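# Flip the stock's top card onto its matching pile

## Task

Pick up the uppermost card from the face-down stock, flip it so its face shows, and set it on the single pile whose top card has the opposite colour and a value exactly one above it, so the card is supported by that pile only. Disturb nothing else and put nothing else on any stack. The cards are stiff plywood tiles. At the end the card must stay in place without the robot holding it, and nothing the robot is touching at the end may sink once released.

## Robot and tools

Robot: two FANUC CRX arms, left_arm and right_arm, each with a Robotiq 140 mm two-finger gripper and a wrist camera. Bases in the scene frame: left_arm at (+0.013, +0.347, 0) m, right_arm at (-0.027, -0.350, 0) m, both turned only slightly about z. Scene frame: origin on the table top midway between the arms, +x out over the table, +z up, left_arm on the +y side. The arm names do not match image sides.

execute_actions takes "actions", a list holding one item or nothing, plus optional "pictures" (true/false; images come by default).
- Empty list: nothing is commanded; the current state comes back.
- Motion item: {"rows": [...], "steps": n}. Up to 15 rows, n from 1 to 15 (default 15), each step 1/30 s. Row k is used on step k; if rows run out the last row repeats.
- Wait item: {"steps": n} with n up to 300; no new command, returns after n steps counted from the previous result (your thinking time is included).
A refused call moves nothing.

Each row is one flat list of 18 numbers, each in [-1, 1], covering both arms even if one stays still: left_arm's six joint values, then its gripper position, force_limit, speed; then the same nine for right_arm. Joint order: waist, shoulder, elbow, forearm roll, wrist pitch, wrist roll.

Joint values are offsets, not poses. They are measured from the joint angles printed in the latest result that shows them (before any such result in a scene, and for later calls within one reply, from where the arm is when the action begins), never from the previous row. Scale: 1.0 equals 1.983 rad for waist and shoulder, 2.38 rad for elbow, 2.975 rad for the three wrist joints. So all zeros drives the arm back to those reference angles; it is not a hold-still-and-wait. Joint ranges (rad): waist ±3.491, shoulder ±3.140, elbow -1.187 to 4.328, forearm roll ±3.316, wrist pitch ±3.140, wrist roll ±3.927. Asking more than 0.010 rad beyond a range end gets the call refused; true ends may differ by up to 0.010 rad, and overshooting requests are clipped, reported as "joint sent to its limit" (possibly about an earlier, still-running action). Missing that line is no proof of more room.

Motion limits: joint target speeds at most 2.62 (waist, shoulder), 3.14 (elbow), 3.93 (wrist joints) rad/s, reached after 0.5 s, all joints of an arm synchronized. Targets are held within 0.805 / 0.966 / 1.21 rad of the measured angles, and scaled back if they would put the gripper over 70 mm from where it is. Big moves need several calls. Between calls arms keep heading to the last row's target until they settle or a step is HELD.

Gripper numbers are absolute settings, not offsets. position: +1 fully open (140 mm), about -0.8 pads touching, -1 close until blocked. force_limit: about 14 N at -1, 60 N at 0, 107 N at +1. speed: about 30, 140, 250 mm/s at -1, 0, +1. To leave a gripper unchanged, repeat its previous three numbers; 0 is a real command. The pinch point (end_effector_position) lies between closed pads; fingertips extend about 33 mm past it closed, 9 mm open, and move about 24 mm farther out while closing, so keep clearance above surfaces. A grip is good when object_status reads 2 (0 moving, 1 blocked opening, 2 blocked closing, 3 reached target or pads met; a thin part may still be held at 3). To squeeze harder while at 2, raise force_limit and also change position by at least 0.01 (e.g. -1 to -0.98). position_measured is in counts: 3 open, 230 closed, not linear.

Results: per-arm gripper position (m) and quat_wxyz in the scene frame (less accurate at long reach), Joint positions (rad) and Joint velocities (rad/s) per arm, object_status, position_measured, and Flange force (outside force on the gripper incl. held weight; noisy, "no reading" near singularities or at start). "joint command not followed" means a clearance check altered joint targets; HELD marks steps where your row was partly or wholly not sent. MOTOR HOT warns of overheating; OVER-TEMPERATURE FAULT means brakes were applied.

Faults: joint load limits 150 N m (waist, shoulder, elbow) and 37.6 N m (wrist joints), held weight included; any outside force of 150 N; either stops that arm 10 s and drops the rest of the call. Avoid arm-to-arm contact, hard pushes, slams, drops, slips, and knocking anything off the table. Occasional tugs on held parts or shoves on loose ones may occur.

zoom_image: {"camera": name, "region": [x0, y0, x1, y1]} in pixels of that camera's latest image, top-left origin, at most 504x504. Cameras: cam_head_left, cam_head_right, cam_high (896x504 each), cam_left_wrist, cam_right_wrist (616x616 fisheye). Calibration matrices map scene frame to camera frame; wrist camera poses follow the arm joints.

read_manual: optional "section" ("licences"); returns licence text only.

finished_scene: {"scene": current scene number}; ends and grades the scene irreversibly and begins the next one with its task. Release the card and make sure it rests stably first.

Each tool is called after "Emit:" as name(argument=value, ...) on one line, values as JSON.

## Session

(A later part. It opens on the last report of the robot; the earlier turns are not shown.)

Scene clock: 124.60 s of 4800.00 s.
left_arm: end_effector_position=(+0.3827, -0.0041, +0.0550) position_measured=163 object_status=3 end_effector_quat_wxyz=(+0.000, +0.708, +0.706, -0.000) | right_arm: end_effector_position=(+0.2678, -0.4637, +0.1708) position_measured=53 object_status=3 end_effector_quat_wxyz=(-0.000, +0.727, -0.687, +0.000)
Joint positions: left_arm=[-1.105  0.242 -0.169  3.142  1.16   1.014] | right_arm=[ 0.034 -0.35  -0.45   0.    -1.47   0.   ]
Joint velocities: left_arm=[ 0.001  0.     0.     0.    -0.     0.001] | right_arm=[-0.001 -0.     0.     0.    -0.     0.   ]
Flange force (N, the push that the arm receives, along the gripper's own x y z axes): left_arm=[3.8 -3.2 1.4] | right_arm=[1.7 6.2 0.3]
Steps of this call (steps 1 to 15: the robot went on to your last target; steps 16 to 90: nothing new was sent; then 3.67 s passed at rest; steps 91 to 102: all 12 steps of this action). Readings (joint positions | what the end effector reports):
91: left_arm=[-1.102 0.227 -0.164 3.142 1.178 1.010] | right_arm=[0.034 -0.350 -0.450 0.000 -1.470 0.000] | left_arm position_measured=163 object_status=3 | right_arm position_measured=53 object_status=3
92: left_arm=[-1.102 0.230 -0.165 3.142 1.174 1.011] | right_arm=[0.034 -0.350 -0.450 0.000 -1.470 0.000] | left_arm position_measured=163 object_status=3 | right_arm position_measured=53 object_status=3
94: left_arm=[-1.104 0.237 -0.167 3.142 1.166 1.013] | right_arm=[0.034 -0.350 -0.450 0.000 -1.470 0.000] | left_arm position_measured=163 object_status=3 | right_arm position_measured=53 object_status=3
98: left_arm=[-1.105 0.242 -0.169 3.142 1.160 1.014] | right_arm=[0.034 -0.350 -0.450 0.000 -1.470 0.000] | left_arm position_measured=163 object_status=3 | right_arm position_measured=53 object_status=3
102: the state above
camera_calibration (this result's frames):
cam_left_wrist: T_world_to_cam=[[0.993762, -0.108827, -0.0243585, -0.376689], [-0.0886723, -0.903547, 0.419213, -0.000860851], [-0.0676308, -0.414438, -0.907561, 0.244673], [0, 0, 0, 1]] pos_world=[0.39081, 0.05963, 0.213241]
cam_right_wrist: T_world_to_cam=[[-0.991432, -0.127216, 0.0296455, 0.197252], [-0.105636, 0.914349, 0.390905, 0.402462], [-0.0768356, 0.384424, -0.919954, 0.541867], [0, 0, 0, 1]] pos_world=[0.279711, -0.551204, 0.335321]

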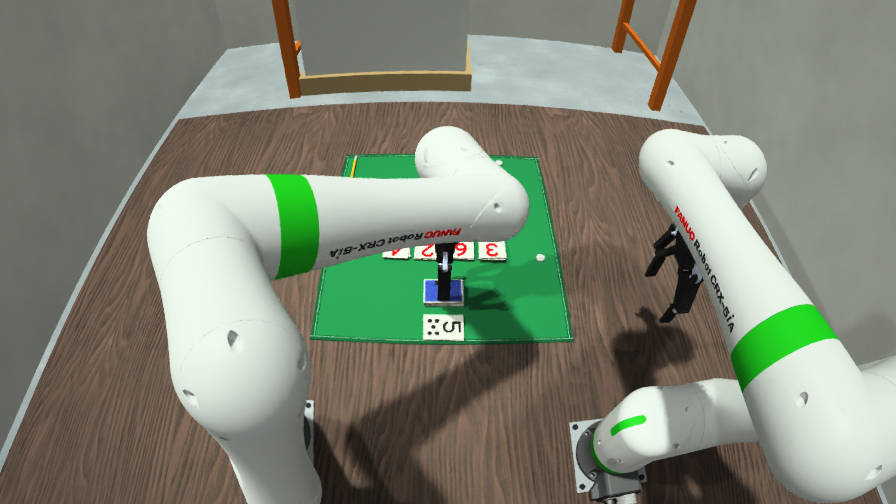

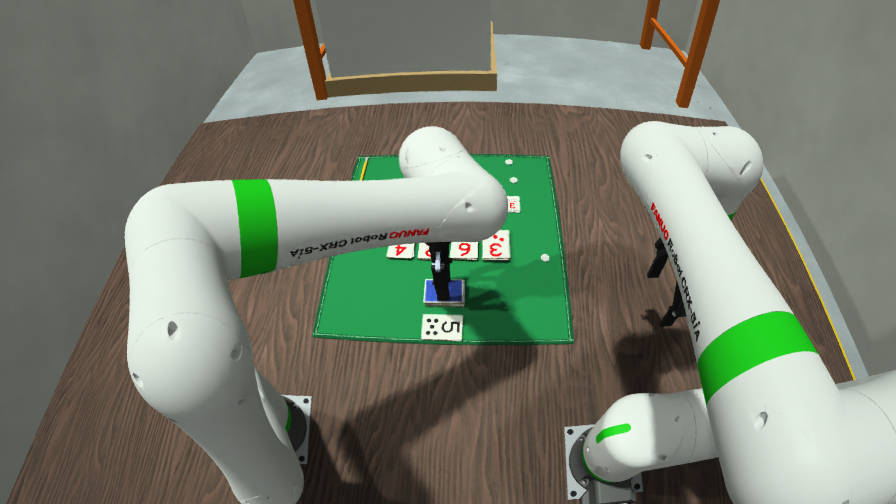

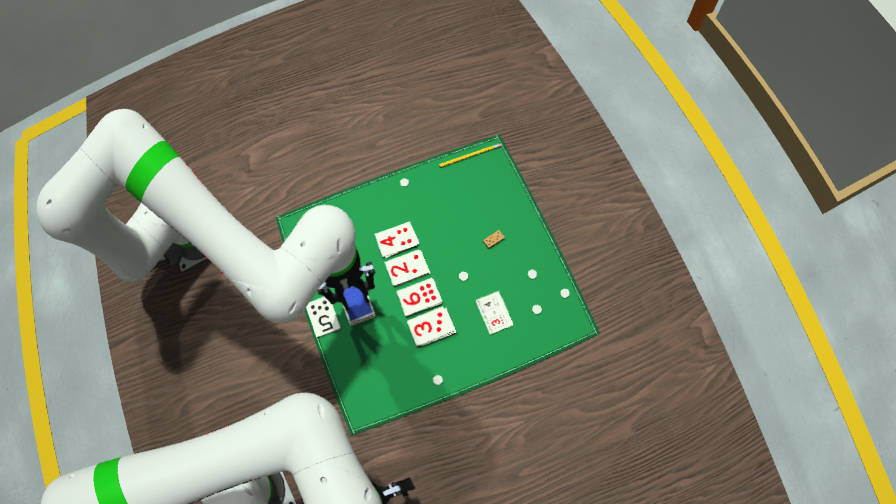

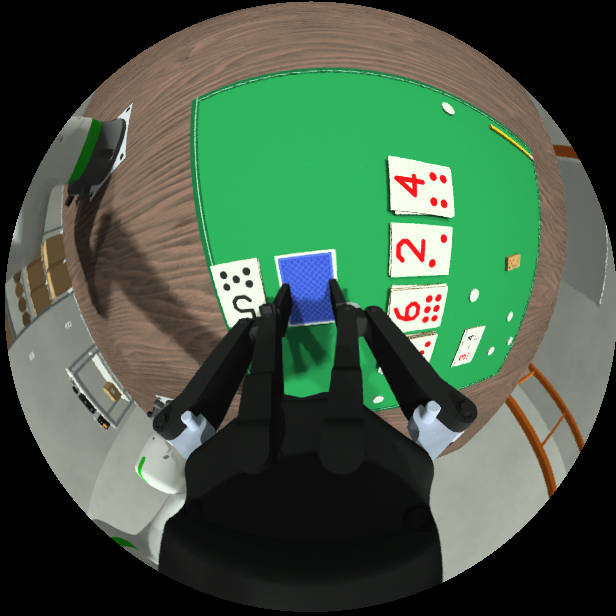

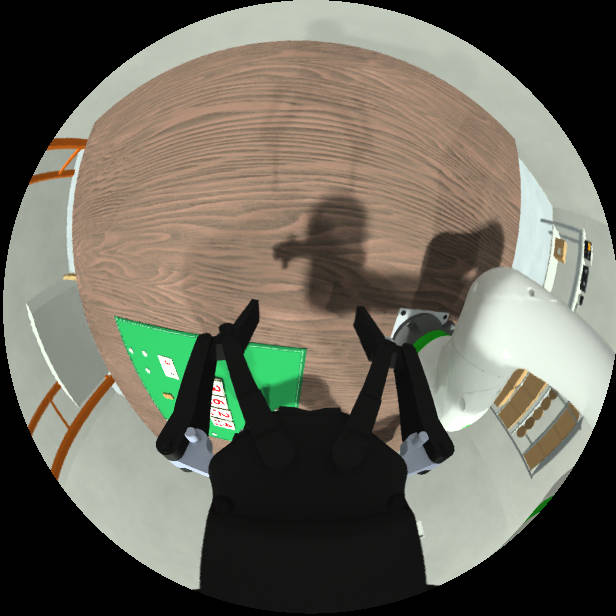

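Emit:
execute_actions(actions=[{"rows": [[-0.00087,-0.00036,-0.00142,0,-0.0009,0.00058,-0.27,0,0, 0,0,0,0,0,0,0.6,0,0]], "steps": 8}], pictures=false)

Emit:
execute_actions(actions=[{"rows": [[0,0.00035,-0.00038,0,-0.00054,0,-0.27,0,0, 0,0,0,0,0,0,0.6,0,0]], "steps": 8}], pictures=false)

Scene clock: 129.67 s of 4800.00 s.
left_arm: end_effector_position=(+0.3817, -0.0041, +0.0540) position_measured=163 object_status=3 end_effector_quat_wxyz=(+0.000, +0.708, +0.706, -0.000) | right_arm: end_effector_position=(+0.2678, -0.4637, +0.1708) position_measured=53 object_status=3 end_effector_quat_wxyz=(-0.000, +0.727, -0.687, +0.000)
Joint positions: left_arm=[-1.107  0.241 -0.172  3.142  1.157  1.016] | right_arm=[ 0.034 -0.35  -0.45   0.    -1.47   0.   ]
Joint velocities: left_arm=[-0.    -0.002 -0.    -0.    -0.    -0.   ] | right_arm=[-0.001  0.003  0.    -0.     0.    -0.   ]
Flange force (N, the push that the arm receives, along the gripper's own x y z axes): left_arm=[2.7 -0.6 1.7] | right_arm=[-5.0 7.5 0.4]
Steps of this call (steps 1 to 15: the robot went on to your last target; steps 16 to 90: nothing new was sent; then 1.80 s passed at rest; steps 91 to 98: all 8 steps of this action). Readings (joint positions | what the end effector reports):
91: left_arm=[-1.106 0.242 -0.169 3.142 1.159 1.014] | right_arm=[0.034 -0.350 -0.450 0.000 -1.470 0.000] | left_arm position_measured=163 object_status=3 | right_arm position_measured=53 object_status=3
92: left_arm=[-1.107 0.241 -0.171 3.142 1.158 1.015] | right_arm=[0.034 -0.350 -0.450 0.000 -1.470 0.000] | left_arm position_measured=163 object_status=3 | right_arm position_measured=53 object_status=3
94: left_arm=[-1.107 0.241 -0.172 3.142 1.157 1.016] | right_arm=[0.034 -0.350 -0.450 0.000 -1.470 0.000] | left_arm position_measured=163 object_status=3 | right_arm position_measured=53 object_status=3
98: the state above

Scene clock: 129.93 s of 4800.00 s.
left_arm: end_effector_position=(+0.3817, -0.0041, +0.0533) position_measured=163 object_status=3 end_effector_quat_wxyz=(+0.000, +0.708, +0.706, -0.000) | right_arm: end_effector_position=(+0.2678, -0.4637, +0.1708) position_measured=53 object_status=3 end_effector_quat_wxyz=(-0.000, +0.727, -0.687, +0.000)
Joint positions: left_arm=[-1.107  0.242 -0.173  3.142  1.155  1.016] | right_arm=[ 0.034 -0.35  -0.45   0.    -1.47   0.   ]
Joint velocities: left_arm=[ 0.001  0.003 -0.    -0.     0.    -0.001] | right_arm=[ 0.    -0.001  0.    -0.    -0.001 -0.001]
Flange force (N, the push that the arm receives, along the gripper's own x y z axes): left_arm=[3.3 -2.2 0.2] | right_arm=[0.1 7.5 1.1]
Steps of this call (steps 1 to 8: all 8 steps of this action). Readings (joint positions | what the end effector reports):
1: left_arm=[-1.107 0.241 -0.172 3.142 1.157 1.016] | right_arm=[0.034 -0.350 -0.450 0.000 -1.470 0.000] | left_arm position_measured=163 object_status=3 | right_arm position_measured=53 object_status=3
2: left_arm=[-1.107 0.241 -0.173 3.142 1.156 1.016] | right_arm=[0.034 -0.350 -0.450 0.000 -1.470 0.000] | left_arm position_measured=163 object_status=3 | right_arm position_measured=53 object_status=3
4: left_arm=[-1.107 0.241 -0.173 3.142 1.155 1.016] | right_arm=[0.034 -0.350 -0.450 0.000 -1.470 0.000] | left_arm position_measured=163 object_status=3 | right_arm position_measured=53 object_status=3
8: the state above

Emit:
execute_actions(actions=[{"rows": [[0,0.00025,-0.00027,0,-0.00038,0,-0.27,0,0, 0,0,0,0,0,0,0.6,0,0]], "steps": 7}], pictures=false)

Emit:
execute_actions(actions=[{"rows": [[0,0.00025,-0.00027,0,-0.00038,0,-0.27,0,0, 0,0,0,0,0,0,0.6,0,0]], "steps": 7}], pictures=false)

Scene clock: 134.00 s of 4800.00 s.
left_arm: end_effector_position=(+0.3818, -0.0041, +0.0529) position_measured=163 object_status=3 end_effector_quat_wxyz=(+0.000, +0.708, +0.706, -0.000) | right_arm: end_effector_position=(+0.2678, -0.4637, +0.1708) position_measured=53 object_status=3 end_effector_quat_wxyz=(-0.000, +0.727, -0.687, +0.000)
Joint positions: left_arm=[-1.107  0.242 -0.174  3.142  1.154  1.016] | right_arm=[ 0.034 -0.35  -0.45   0.    -1.47   0.   ]
Joint velocities: left_arm=[ 0.001  0.002 -0.001 -0.001 -0.001  0.001] | right_arm=[-0.    -0.001  0.    -0.     0.    -0.001]
Flange force (N, the push that the arm receives, along the gripper's own x y z axes): left_arm=[6.0 -7.4 -25.0] | right_arm=[-2.4 8.6 -0.5]
Steps of this call (steps 1 to 15: the robot went on to your last target; steps 16 to 90: nothing new was sent; then 0.83 s passed at rest; steps 91 to 97: all 7 steps of this action). Readings (joint positions | what the end effector reports):
91: left_arm=[-1.107 0.242 -0.173 3.142 1.155 1.016] | right_arm=[0.034 -0.350 -0.450 0.000 -1.470 0.000] | left_arm position_measured=163 object_status=3 | right_arm position_measured=53 object_status=3
92: left_arm=[-1.107 0.242 -0.173 3.142 1.155 1.016] | right_arm=[0.034 -0.350 -0.450 0.000 -1.470 0.000] | left_arm position_measured=163 object_status=3 | right_arm position_measured=53 object_status=3
94: left_arm=[-1.107 0.242 -0.174 3.142 1.154 1.016] | right_arm=[0.034 -0.350 -0.450 0.000 -1.470 0.000] | left_arm position_measured=163 object_status=3 | right_arm position_measured=53 object_status=3
97: the state above

Scene clock: 134.23 s of 4800.00 s.
left_arm: end_effector_position=(+0.3818, -0.0041, +0.0526) position_measured=163 object_status=3 end_effector_quat_wxyz=(+0.001, +0.708, +0.706, -0.000) | right_arm: end_effector_position=(+0.2678, -0.4637, +0.1708) position_measured=53 object_status=3 end_effector_quat_wxyz=(-0.000, +0.727, -0.687, +0.000)
Joint positions: left_arm=[-1.107  0.242 -0.174  3.142  1.153  1.016] | right_arm=[ 0.034 -0.35  -0.45   0.    -1.47   0.   ]
Joint velocities: left_arm=[ 0.001  0.002 -0.001 -0.001 -0.001  0.001] | right_arm=[ 0.     0.002 -0.     0.     0.001  0.   ]
Flange force (N, the push that the arm receives, along the gripper's own x y z axes): left_arm=[12.4 -15.8 -53.7] | right_arm=[-0.4 3.4 -0.9]
Steps of this call (steps 1 to 7: all 7 steps of this action). Readings (joint positions | what the end effector reports):
1: left_arm=[-1.107 0.242 -0.174 3.142 1.154 1.016] | right_arm=[0.034 -0.350 -0.450 0.000 -1.470 0.000] | left_arm position_measured=163 object_status=3 | right_arm position_measured=53 object_status=3
2: left_arm=[-1.107 0.242 -0.174 3.142 1.154 1.016] | right_arm=[0.034 -0.350 -0.450 0.000 -1.470 0.000] | left_arm position_measured=163 object_status=3 | right_arm position_measured=53 object_status=3
4: left_arm=[-1.107 0.242 -0.174 3.142 1.153 1.016] | right_arm=[0.034 -0.350 -0.450 0.000 -1.470 0.000] | left_arm position_measured=163 object_status=3 | right_arm position_measured=53 object_status=3
7: the state above

Emit:
execute_actions(actions=[{"rows": [[0,-0.0009,0.00097,0,0.00139,0,-0.27,0,0, 0,0,0,0,0,0,0.6,0,0],[0,-0.0009,0.00097,0,0.00139,0,-0.27,0,0, 0,0,0,0,0,0,0.6,0,0],[0,-0.0009,0.00097,0,0.00139,0,-0.27,0,0, 0,0,0,0,0,0,0.6,0,0],[0,-0.0009,0.00097,0,0.00139,0,-0.27,0,0, 0,0,0,0,0,0,0.6,0,0],[0,-0.0009,0.00097,0,0.00139,0,0.07,-0.5,0, 0,0,0,0,0,0,0.6,0,0]], "steps": 15}], pictures=false)

Scene clock: 137.93 s of 4800.00 s.
left_arm: end_effector_position=(+0.3818, -0.0041, +0.0543) position_measured=121 object_status=0 end_effector_quat_wxyz=(+0.001, +0.708, +0.706, -0.000) | right_arm: end_effector_position=(+0.2678, -0.4637, +0.1708) position_measured=53 object_status=3 end_effector_quat_wxyz=(-0.000, +0.727, -0.687, +0.000)
Joint positions: left_arm=[-1.107  0.24  -0.172  3.142  1.157  1.016] | right_arm=[ 0.034 -0.35  -0.45   0.    -1.47   0.   ]
Joint velocities: left_arm=[ 0.001  0.     0.    -0.001 -0.     0.001] | right_arm=[ 0.002 -0.     0.     0.    -0.    -0.001]
Flange force (N, the push that the arm receives, along the gripper's own x y z axes): left_arm=[4.1 -2.8 3.4] | right_arm=[-6.0 10.1 -0.7]
Steps of this call (steps 1 to 15: the robot went on to your last target; steps 16 to 90: nothing new was sent; then 0.20 s passed at rest; steps 91 to 105: all 15 steps of this action). Readings (joint positions | what the end effector reports):
91: left_arm=[-1.107 0.242 -0.174 3.142 1.153 1.016] | right_arm=[0.034 -0.350 -0.450 0.000 -1.470 0.000] | left_arm position_measured=163 object_status=3 | right_arm position_measured=53 object_status=3
92: left_arm=[-1.107 0.242 -0.173 3.142 1.155 1.016] | right_arm=[0.034 -0.350 -0.450 0.000 -1.470 0.000] | left_arm position_measured=163 object_status=3 | right_arm position_measured=53 object_status=3
94: left_arm=[-1.107 0.241 -0.173 3.142 1.157 1.016] | right_arm=[0.034 -0.350 -0.450 0.000 -1.470 0.000] | left_arm position_measured=163 object_status=3 | right_arm position_measured=53 object_status=3
98: left_arm=[-1.107 0.241 -0.172 3.142 1.157 1.016] | right_arm=[0.034 -0.350 -0.450 0.000 -1.470 0.000] | left_arm position_measured=143 object_status=0 | right_arm position_measured=53 object_status=3
105: the state above

Emit:
execute_actions(actions=[{"rows": [[0,0.0013,-0.0014,0,-0.002,0,0.07,-0.5,0, 0,0,0,0,0,0,0.6,0,0],[0,0.0013,-0.0014,0,-0.002,0,0.07,-0.5,0, 0,0,0,0,0,0,0.6,0,0],[0,0.00262,-0.00281,0,-0.004,0,0.07,-0.5,0, 0,0,0,0,0,0,0.6,0,0]], "steps": 9}])

Emit:
zoom_image(camera="cam_left_wrist", region=[250, 230, 370, 340])

Emit:
zoom_image(camera="cam_left_wrist", region=[380, 190, 430, 240])

Scene clock: 143.73 s of 4800.00 s.
left_arm: end_effector_position=(+0.3818, -0.0041, +0.0492) position_measured=121 object_status=3 end_effector_quat_wxyz=(+0.001, +0.708, +0.706, -0.000) | right_arm: end_effector_position=(+0.2678, -0.4637, +0.1708) position_measured=53 object_status=3 end_effector_quat_wxyz=(-0.000, +0.727, -0.687, +0.000)
Joint positions: left_arm=[-1.107  0.246 -0.178  3.142  1.146  1.016] | right_arm=[ 0.034 -0.35  -0.45   0.    -1.47   0.   ]
Joint velocities: left_arm=[ 0.     0.001 -0.    -0.001 -0.001 -0.001] | right_arm=[0.    0.002 0.    0.    0.    0.002]
Flange force (N, the push that the arm receives, along the gripper's own x y z axes): left_arm=[2.3 -1.5 3.3] | right_arm=[-2.5 7.4 1.6]
Steps of this call (steps 1 to 15: the robot went on to your last target; steps 16 to 90: nothing new was sent; then 2.50 s passed at rest; steps 91 to 99: all 9 steps of this action). Readings (joint positions | what the end effector reports):
91: left_arm=[-1.107 0.240 -0.172 3.142 1.157 1.016] | right_arm=[0.034 -0.350 -0.450 0.000 -1.470 0.000] | left_arm position_measured=121 object_status=3 | right_arm position_measured=53 object_status=3
92: left_arm=[-1.107 0.242 -0.174 3.142 1.154 1.016] | right_arm=[0.034 -0.350 -0.450 0.000 -1.470 0.000] | left_arm position_measured=121 object_status=3 | right_arm position_measured=53 object_status=3
94: left_arm=[-1.107 0.244 -0.177 3.142 1.148 1.016] | right_arm=[0.034 -0.350 -0.450 0.000 -1.470 0.000] | left_arm position_measured=121 object_status=3 | right_arm position_measured=53 object_status=3
98: left_arm=[-1.107 0.246 -0.178 3.142 1.146 1.016] | right_arm=[0.034 -0.350 -0.450 0.000 -1.470 0.000] | left_arm position_measured=121 object_status=3 | right_arm position_measured=53 object_status=3
99: the state above
camera_calibration (this result's frames):
cam_left_wrist: T_world_to_cam=[[0.993759, -0.108947, -0.0239512, -0.375975], [-0.0889372, -0.90344, 0.419388, 0.00150162], [-0.0673295, -0.41464, -0.907491, 0.23925], [0, 0, 0, 1]] pos_world=[0.38987, 0.0595979, 0.207482]
cam_right_wrist: T_world_to_cam=[[-0.991433, -0.127216, 0.0296056, 0.197274], [-0.105652, 0.914348, 0.390902, 0.402464], [-0.0767988, 0.384426, -0.919956, 0.541868], [0, 0, 0, 1]] pos_world=[0.27972, -0.551204, 0.33533]

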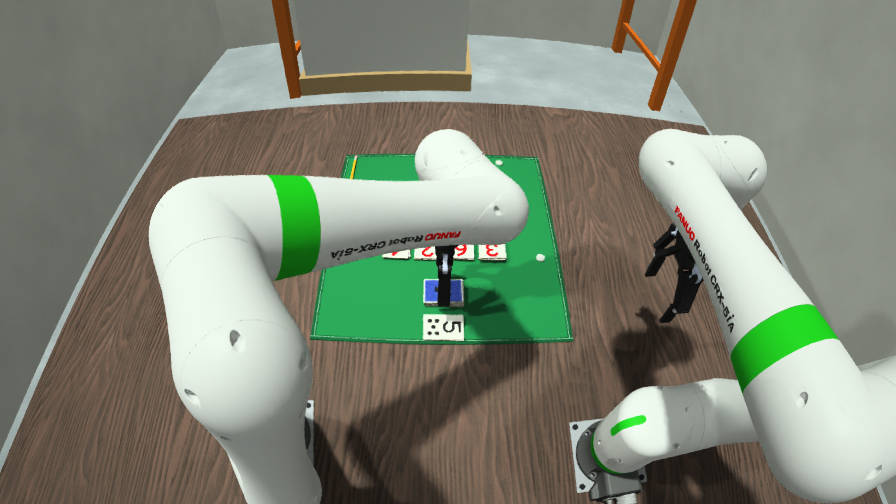

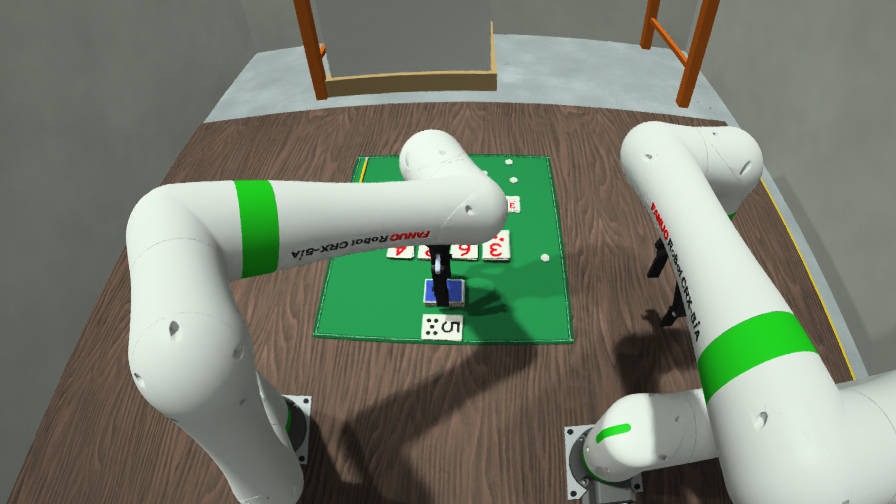

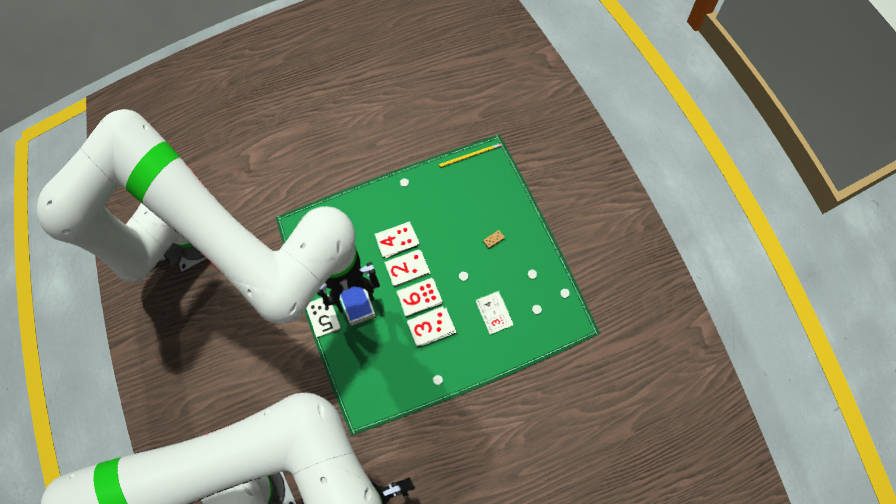

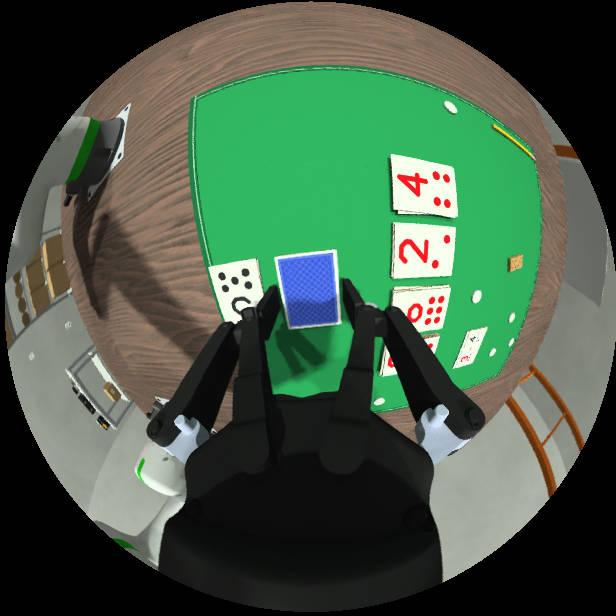

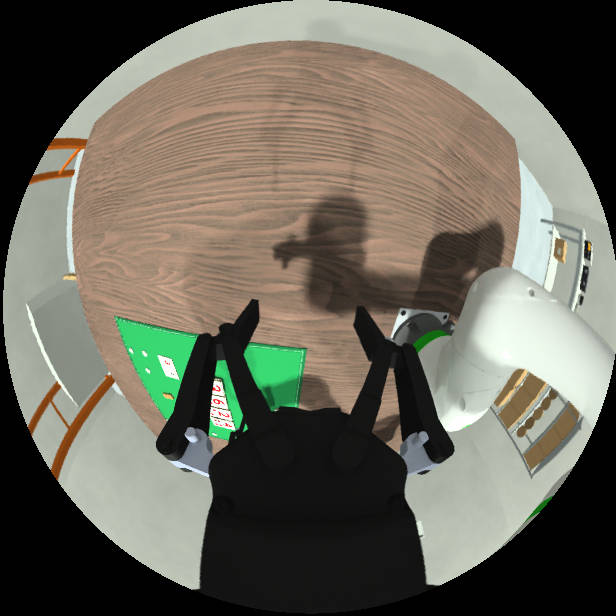

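Region (250, 230, 370, 340) of cam_left_wrist's 616x616 image, scaled by 4.200, with more detail than that image has; it fills the top 462 rows of this view, and the rest is white.

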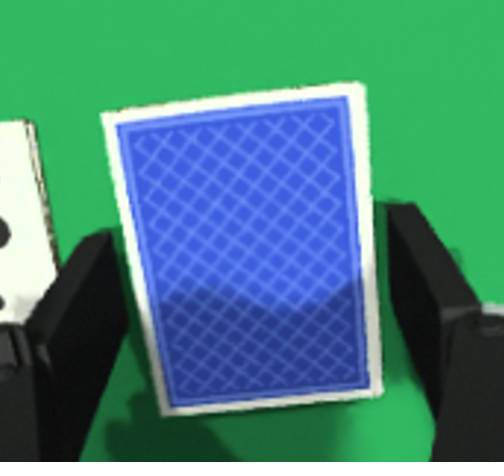

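Region (380, 190, 430, 240) of cam_left_wrist's 616x616 image, scaled by 10.080, with more detail than that image has.

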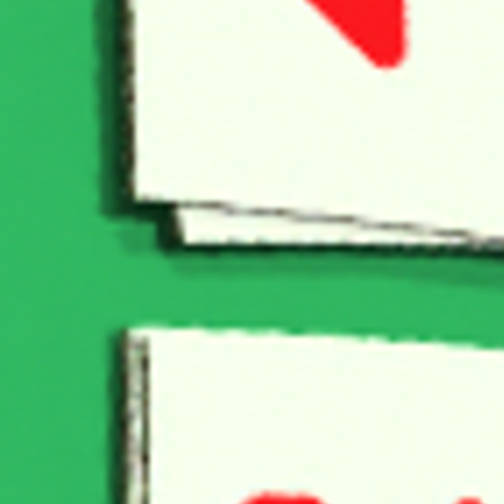

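Emit:
execute_actions(actions=[{"rows": [[0,0.0002,-0.00021,0,-0.0003,0,0.07,-0.5,-1, 0,0,0,0,0,0,0.6,0,0],[0,0.0002,-0.00021,0,-0.0003,0,-0.1,-0.5,-1, 0,0,0,0,0,0,0.6,0,0]], "steps": 15}], pictures=false)

Emit:
execute_actions(actions=[{"steps": 6}], pictures=false)

Scene clock: 147.70 s of 4800.00 s.
left_arm: end_effector_position=(+0.3818, -0.0041, +0.0488) position_measured=136 object_status=0 end_effector_quat_wxyz=(+0.001, +0.708, +0.706, -0.000) | right_arm: end_effector_position=(+0.2678, -0.4637, +0.1708) position_measured=53 object_status=3 end_effector_quat_wxyz=(-0.000, +0.727, -0.687, +0.000)
Joint positions: left_arm=[-1.107  0.246 -0.179  3.142  1.145  1.016] | right_arm=[ 0.034 -0.35  -0.45   0.    -1.47   0.   ]
Joint velocities: left_arm=[-0.001  0.002 -0.    -0.001  0.    -0.001] | right_arm=[ 0.    -0.002 -0.     0.    -0.     0.001]
Flange force (N, the push that the arm receives, along the gripper's own x y z axes): left_arm=[4.7 -5.6 -15.7] | right_arm=[-1.8 7.5 -2.1]
Steps of this call (steps 1 to 15: the robot went on to your last target; steps 16 to 90: nothing new was sent; then 0.47 s passed at rest; steps 91 to 105: all 15 steps of this action). Readings (joint positions | what the end effector reports):
91: left_arm=[-1.107 0.246 -0.179 3.142 1.145 1.016] | right_arm=[0.034 -0.350 -0.450 0.000 -1.470 0.000] | left_arm position_measured=121 object_status=3 | right_arm position_measured=53 object_status=3
92: left_arm=[-1.107 0.246 -0.179 3.142 1.145 1.016] | right_arm=[0.034 -0.350 -0.450 0.000 -1.470 0.000] | left_arm position_measured=121 object_status=0 | right_arm position_measured=53 object_status=3
94: left_arm=[-1.107 0.246 -0.179 3.142 1.145 1.016] | right_arm=[0.034 -0.350 -0.450 0.000 -1.470 0.000] | left_arm position_measured=123 object_status=0 | right_arm position_measured=53 object_status=3
98: left_arm=[-1.107 0.246 -0.179 3.142 1.145 1.016] | right_arm=[0.034 -0.350 -0.450 0.000 -1.470 0.000] | left_arm position_measured=130 object_status=0 | right_arm position_measured=53 object_status=3
105: the state above

Scene clock: 147.90 s of 4800.00 s.
left_arm: end_effector_position=(+0.3818, -0.0041, +0.0488) position_measured=136 object_status=2 end_effector_quat_wxyz=(+0.001, +0.708, +0.706, -0.000) | right_arm: end_effector_position=(+0.2678, -0.4637, +0.1708) position_measured=53 object_status=3 end_effector_quat_wxyz=(-0.000, +0.727, -0.687, +0.000)
Joint positions: left_arm=[-1.107  0.246 -0.179  3.142  1.145  1.016] | right_arm=[ 0.034 -0.35  -0.45   0.    -1.47   0.   ]
Joint velocities: left_arm=[-0.001 -0.001 -0.     0.    -0.    -0.   ] | right_arm=[ 0.     0.003  0.     0.    -0.    -0.001]
Flange force (N, the push that the arm receives, along the gripper's own x y z axes): left_arm=[6.3 -6.4 -16.0] | right_arm=[0.1 4.4 -1.6]
Steps of this call (steps 1 to 6: the robot went on to your last target). Readings (joint positions | what the end effector reports):
1: left_arm=[-1.107 0.246 -0.179 3.142 1.145 1.016] | right_arm=[0.034 -0.350 -0.450 0.000 -1.470 0.000] | left_arm position_measured=136 object_status=0 | right_arm position_measured=53 object_status=3
2: left_arm=[-1.107 0.246 -0.179 3.142 1.145 1.016] | right_arm=[0.034 -0.350 -0.450 0.000 -1.470 0.000] | left_arm position_measured=136 object_status=0 | right_arm position_measured=53 object_status=3
4: left_arm=[-1.107 0.246 -0.179 3.142 1.145 1.016] | right_arm=[0.034 -0.350 -0.450 0.000 -1.470 0.000] | left_arm position_measured=136 object_status=2 | right_arm position_measured=53 object_status=3
6: the state above

Emit:
execute_actions(actions=[{"rows": [[0,-0.00025,0.00027,0,0.00038,0,-0.1,-0.5,-1, 0,0,0,0,0,0,0.6,0,0],[0,-0.0005,0.00054,0,0.00077,0,-0.1,-0.5,-1, 0,0,0,0,0,0,0.6,0,0],[0,-0.001,0.0011,0,0.00154,0,-0.1,-0.5,-1, 0,0,0,0,0,0,0.6,0,0],[0,-0.002,0.0022,0,0.0031,0,-0.1,-0.5,-1, 0,0,0,0,0,0,0.6,0,0],[0,-0.0035,0.0038,0,0.0054,0,-0.1,-0.5,-1, 0,0,0,0,0,0,0.6,0,0],[0,-0.005,0.0055,0,0.0077,0,-0.1,-0.5,-1, 0,0,0,0,0,0,0.6,0,0],[0,-0.0074,0.0083,0,0.0115,0,-0.1,-0.5,-1, 0,0,0,0,0,0,0.6,0,0],[0,-0.0098,0.0111,0,0.0154,0,-0.1,-0.5,-1, 0,0,0,0,0,0,0.6,0,0],[0,-0.012,0.014,0,0.0192,0,-0.1,-0.5,-1, 0,0,0,0,0,0,0.6,0,0]], "steps": 14}])

Emit:
zoom_image(camera="cam_head_right", region=[410, 255, 480, 320])

Emit:
zoom_image(camera="cam_high", region=[320, 270, 390, 335])

Scene clock: 155.50 s of 4800.00 s.
left_arm: end_effector_position=(+0.3818, -0.0042, +0.0738) position_measured=137 object_status=2 end_effector_quat_wxyz=(+0.001, +0.708, +0.706, -0.000) | right_arm: end_effector_position=(+0.2678, -0.4637, +0.1708) position_measured=53 object_status=3 end_effector_quat_wxyz=(-0.000, +0.727, -0.687, +0.000)
Joint positions: left_arm=[-1.107  0.222 -0.146  3.142  1.202  1.016] | right_arm=[ 0.034 -0.35  -0.45   0.    -1.47   0.   ]
Joint velocities: left_arm=[ 0.     0.001  0.    -0.001  0.002  0.001] | right_arm=[ 0.001  0.001 -0.    -0.     0.     0.002]
Flange force (N, the push that the arm receives, along the gripper's own x y z axes): left_arm=[0.5 -0.2 0.5] | right_arm=[0.6 7.4 2.8]
Steps of this call (steps 1 to 15: the robot went on to your last target; steps 16 to 90: nothing new was sent; then 4.13 s passed at rest; steps 91 to 104: all 14 steps of this action). Readings (joint positions | what the end effector reports):
91: left_arm=[-1.107 0.246 -0.179 3.142 1.145 1.016] | right_arm=[0.034 -0.350 -0.450 0.000 -1.470 0.000] | left_arm position_measured=136 object_status=2 | right_arm position_measured=53 object_status=3
92: left_arm=[-1.107 0.246 -0.179 3.142 1.145 1.016] | right_arm=[0.034 -0.350 -0.450 0.000 -1.470 0.000] | left_arm position_measured=136 object_status=2 | right_arm position_measured=53 object_status=3
94: left_arm=[-1.107 0.244 -0.177 3.142 1.149 1.016] | right_arm=[0.034 -0.350 -0.450 0.000 -1.470 0.000] | left_arm position_measured=137 object_status=2 | right_arm position_measured=53 object_status=3
98: left_arm=[-1.107 0.234 -0.162 3.142 1.174 1.016] | right_arm=[0.034 -0.350 -0.450 0.000 -1.470 0.000] | left_arm position_measured=137 object_status=2 | right_arm position_measured=53 object_status=3
104: the state above
camera_calibration (this result's frames):
cam_left_wrist: T_world_to_cam=[[0.99376, -0.108967, -0.0238113, -0.375421], [-0.0890007, -0.903353, 0.419562, -0.00883885], [-0.0672284, -0.414824, -0.907414, 0.261521], [0, 0, 0, 1]] pos_world=[0.389873, 0.0595921, 0.232077]
cam_right_wrist: T_world_to_cam=[[-0.991433, -0.127216, 0.0296055, 0.197274], [-0.105652, 0.914348, 0.390902, 0.402464], [-0.0767986, 0.384426, -0.919956, 0.541868], [0, 0, 0, 1]] pos_world=[0.27972, -0.551204, 0.33533]

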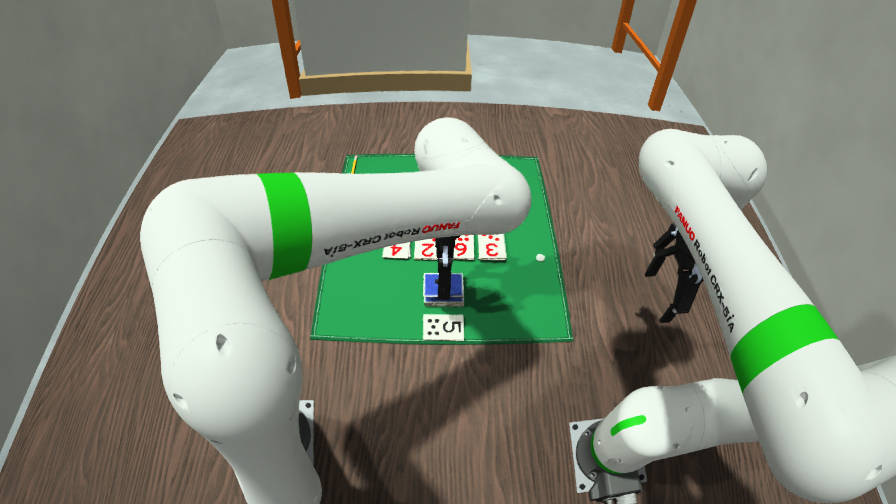

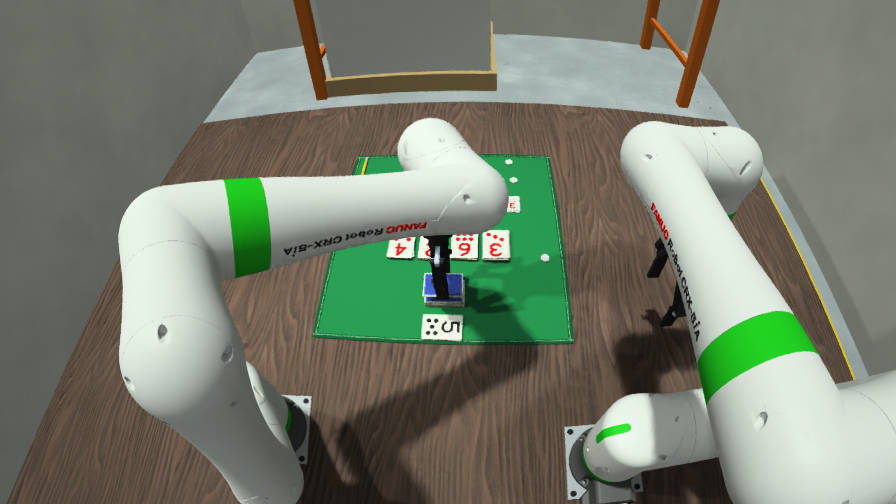

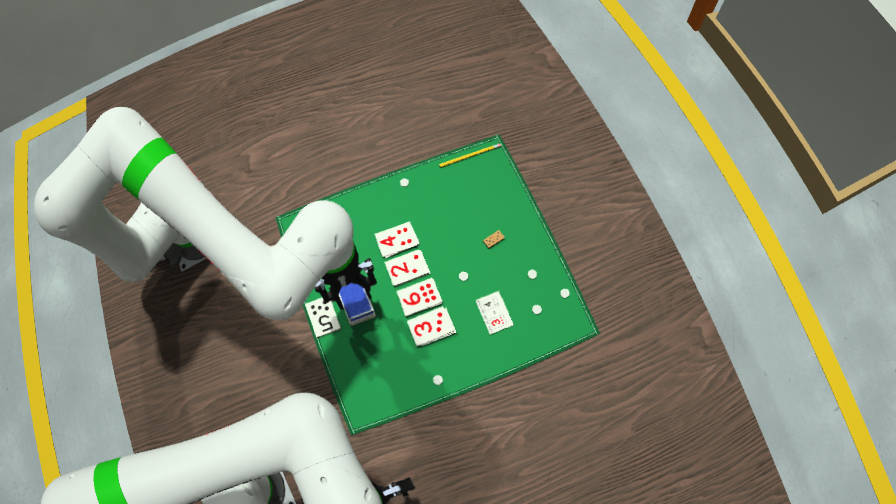

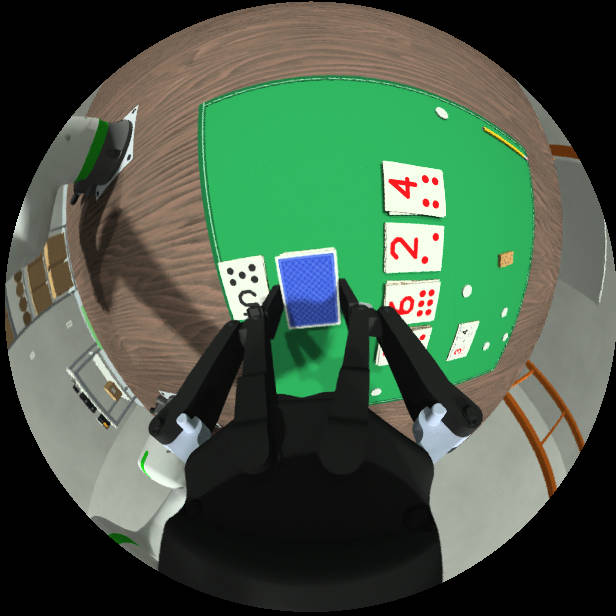

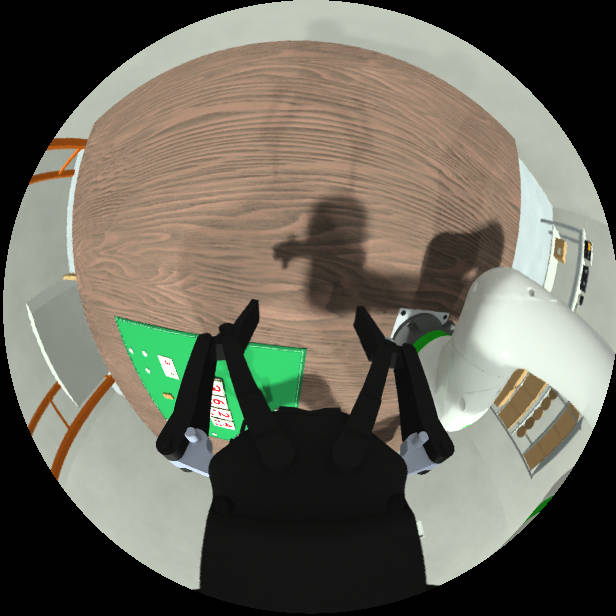

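Region (410, 255, 480, 320) of cam_head_right's 896x504 image, scaled by 7.200, with more detail than that image has; it fills the top 468 rows of this view, and the rest is white.

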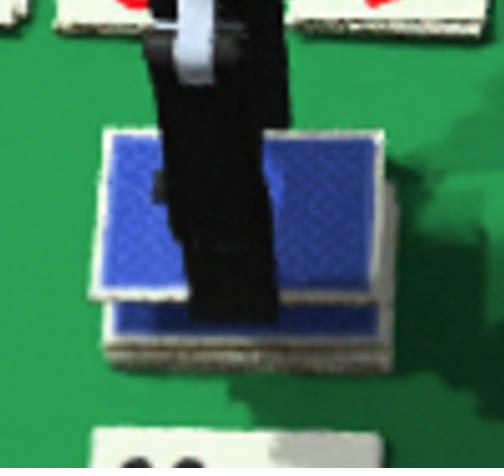

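Region (320, 270, 390, 335) of cam_high's 896x504 image, scaled by 7.200, with more detail than that image has; it fills the top 468 rows of this view, and the rest is white.

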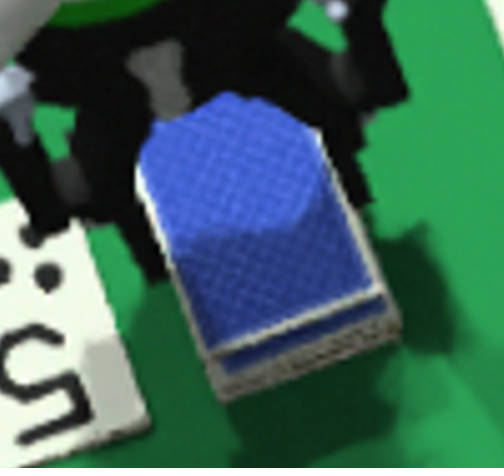

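Emit:
execute_actions(actions=[{"rows": [[-0.005,-0.02,-0.002,0,-0.003,0.003,-0.1,-0.5,-1, 0.21,-0.4918,-0.0429,0,0.2342,0,0.6,0,0],[-0.01,-0.04,-0.004,0,-0.006,0.006,-0.1,-0.5,-1, 0.21,-0.4918,-0.0429,0,0.2342,0,0.6,0,0],[-0.15,-0.4,-0.09,0,-0.09,0.09,-0.1,-0.5,-1, 0.21,-0.4918,-0.0429,0,0.2342,0,0.6,0,0],[-0.15,-0.4,-0.09,0,-0.09,0.09,-0.1,-0.5,-1, 0.21,-0.4918,-0.0429,0,0.2342,0,0.6,0,0],[-0.15,-0.4,-0.09,0,-0.09,0.09,-0.1,-0.5,-1, 0.21,-0.4918,-0.0429,0,0.2342,0,0.6,0,0],[-0.15,-0.4,-0.09,0,-0.09,0.09,-0.1,-0.5,-1, 0.21,-0.4918,-0.0429,0,0.2342,0,0.6,0,0],[-0.15,-0.4,-0.09,0,-0.09,0.09,-0.1,-0.5,-1, 0.21,-0.4918,-0.0429,0,0.2342,0,0.6,0,0],[-0.15,-0.4,-0.09,0,-0.09,0.09,-0.1,-0.5,-1, 0.21,-0.4918,-0.0429,0,0.2342,0,0.6,0,0],[-0.15,-0.4,-0.09,0,-0.09,0.09,-0.1,-0.5,-1, 0.21,-0.4918,-0.0429,0,0.2342,0,0.6,0,0],[-0.15,-0.4,-0.09,0,-0.09,0.09,-0.1,-0.5,-1, 0.21,-0.4918,-0.0429,0,0.2342,0,0.6,0,0],[-0.15,-0.4,-0.09,0,-0.09,0.09,-0.1,-0.5,-1, 0.21,-0.4918,-0.0429,0,0.2342,0,0.6,0,0],[-0.15,-0.4,-0.09,0,-0.09,0.09,-0.1,-0.5,-1, 0.21,-0.4918,-0.0429,0,0.2342,0,0.6,0,0],[-0.15,-0.4,-0.09,0,-0.09,0.09,-0.1,-0.5,-1, 0.21,-0.4918,-0.0429,0,0.2342,0,0.6,0,0],[-0.15,-0.4,-0.09,0,-0.09,0.09,-0.1,-0.5,-1, 0.21,-0.4918,-0.0429,0,0.2342,0,0.6,0,0],[-0.3071,-0.7368,-0.1786,0,-0.1795,0.1865,-0.1,-0.5,-1, 0.21,-0.4918,-0.0429,0,0.2342,0,0.6,0,0]], "steps": 15}], pictures=false)

Emit:
execute_actions(actions=[{"steps": 45}], pictures=false)

Scene clock: 176.47 s of 4800.00 s.
left_arm: end_effector_position=(+0.3365, -0.0633, +0.2237) position_measured=137 object_status=2 end_effector_quat_wxyz=(+0.186, +0.699, +0.687, -0.071) | right_arm: end_effector_position=(+0.3461, -0.3983, +0.3005) position_measured=53 object_status=3 end_effector_quat_wxyz=(-0.237, +0.745, -0.594, +0.189)
Joint positions: left_arm=[-1.243 -0.151 -0.241  3.142  1.08   1.138] | right_arm=[ 0.203 -0.724 -0.491  0.    -1.188  0.   ]
Joint velocities: left_arm=[-0.397 -0.969 -0.29   0.001 -0.356  0.356] | right_arm=[ 0.391 -0.948 -0.096 -0.001  0.649 -0.001]
Flange force (N, the push that the arm receives, along the gripper's own x y z axes): left_arm=[0.5 -1.4 -1.0] | right_arm=no reading
Steps of this call (steps 1 to 15: the robot went on to your last target; steps 16 to 90: nothing new was sent; then 17.47 s passed at rest; steps 91 to 105: all 15 steps of this action). Readings (joint positions | what the end effector reports):
91: left_arm=[-1.107 0.222 -0.146 3.142 1.202 1.016] | right_arm=[0.034 -0.350 -0.450 0.000 -1.470 0.000] | left_arm position_measured=137 object_status=2 | right_arm position_measured=53 object_status=3
92: left_arm=[-1.108 0.218 -0.146 3.142 1.202 1.017] | right_arm=[0.036 -0.354 -0.450 0.000 -1.466 0.000] | left_arm position_measured=137 object_status=2 | right_arm position_measured=53 object_status=3
94: left_arm=[-1.115 0.193 -0.150 3.142 1.195 1.023] | right_arm=[0.049 -0.380 -0.453 0.000 -1.444 0.000] | left_arm position_measured=137 object_status=2 | right_arm position_measured=53 object_status=3
98: left_arm=[-1.154 0.079 -0.175 3.142 1.160 1.058] | right_arm=[0.106 -0.494 -0.467 0.000 -1.350 0.000] | left_arm position_measured=137 object_status=2 | right_arm position_measured=53 object_status=3
105: the state above

Scene clock: 177.97 s of 4800.00 s.
left_arm: end_effector_position=(+0.1255, +0.0337, +0.5852) position_measured=137 object_status=2 end_effector_quat_wxyz=(+0.485, +0.514, +0.485, -0.515) | right_arm: end_effector_position=(+0.2698, -0.3445, +0.5851) position_measured=53 object_status=3 end_effector_quat_wxyz=(+0.603, -0.603, +0.369, -0.369)
Joint positions: left_arm=[-1.716 -1.239 -0.571  3.142  0.668  1.571] | right_arm=[ 0.451 -1.325 -0.552  0.    -0.773  0.   ]
Joint velocities: left_arm=[-0.    -0.001  0.    -0.     0.     0.001] | right_arm=[ 0.     0.001  0.    -0.    -0.001  0.001]
Flange force (N, the push that the arm receives, along the gripper's own x y z axes): no reading
Steps of this call (steps 1 to 45: the robot went on to your last target). Readings (joint positions | what the end effector reports):
1: left_arm=[-1.258 -0.184 -0.252 3.142 1.066 1.151] | right_arm=[0.216 -0.756 -0.494 0.000 -1.166 0.000] | left_arm position_measured=137 object_status=2 | right_arm position_measured=53 object_status=3
2: left_arm=[-1.276 -0.216 -0.265 3.142 1.050 1.168] | right_arm=[0.229 -0.788 -0.497 0.000 -1.144 0.000] | left_arm position_measured=137 object_status=2 | right_arm position_measured=53 object_status=3
4: left_arm=[-1.313 -0.281 -0.290 3.142 1.018 1.202] | right_arm=[0.255 -0.851 -0.504 0.000 -1.101 0.000] | left_arm position_measured=137 object_status=2 | right_arm position_measured=53 object_status=3
8: left_arm=[-1.378 -0.413 -0.336 3.142 0.962 1.261] | right_arm=[0.306 -0.974 -0.516 0.000 -1.016 0.000] | left_arm position_measured=137 object_status=2 | right_arm position_measured=53 object_status=3
45: the state above


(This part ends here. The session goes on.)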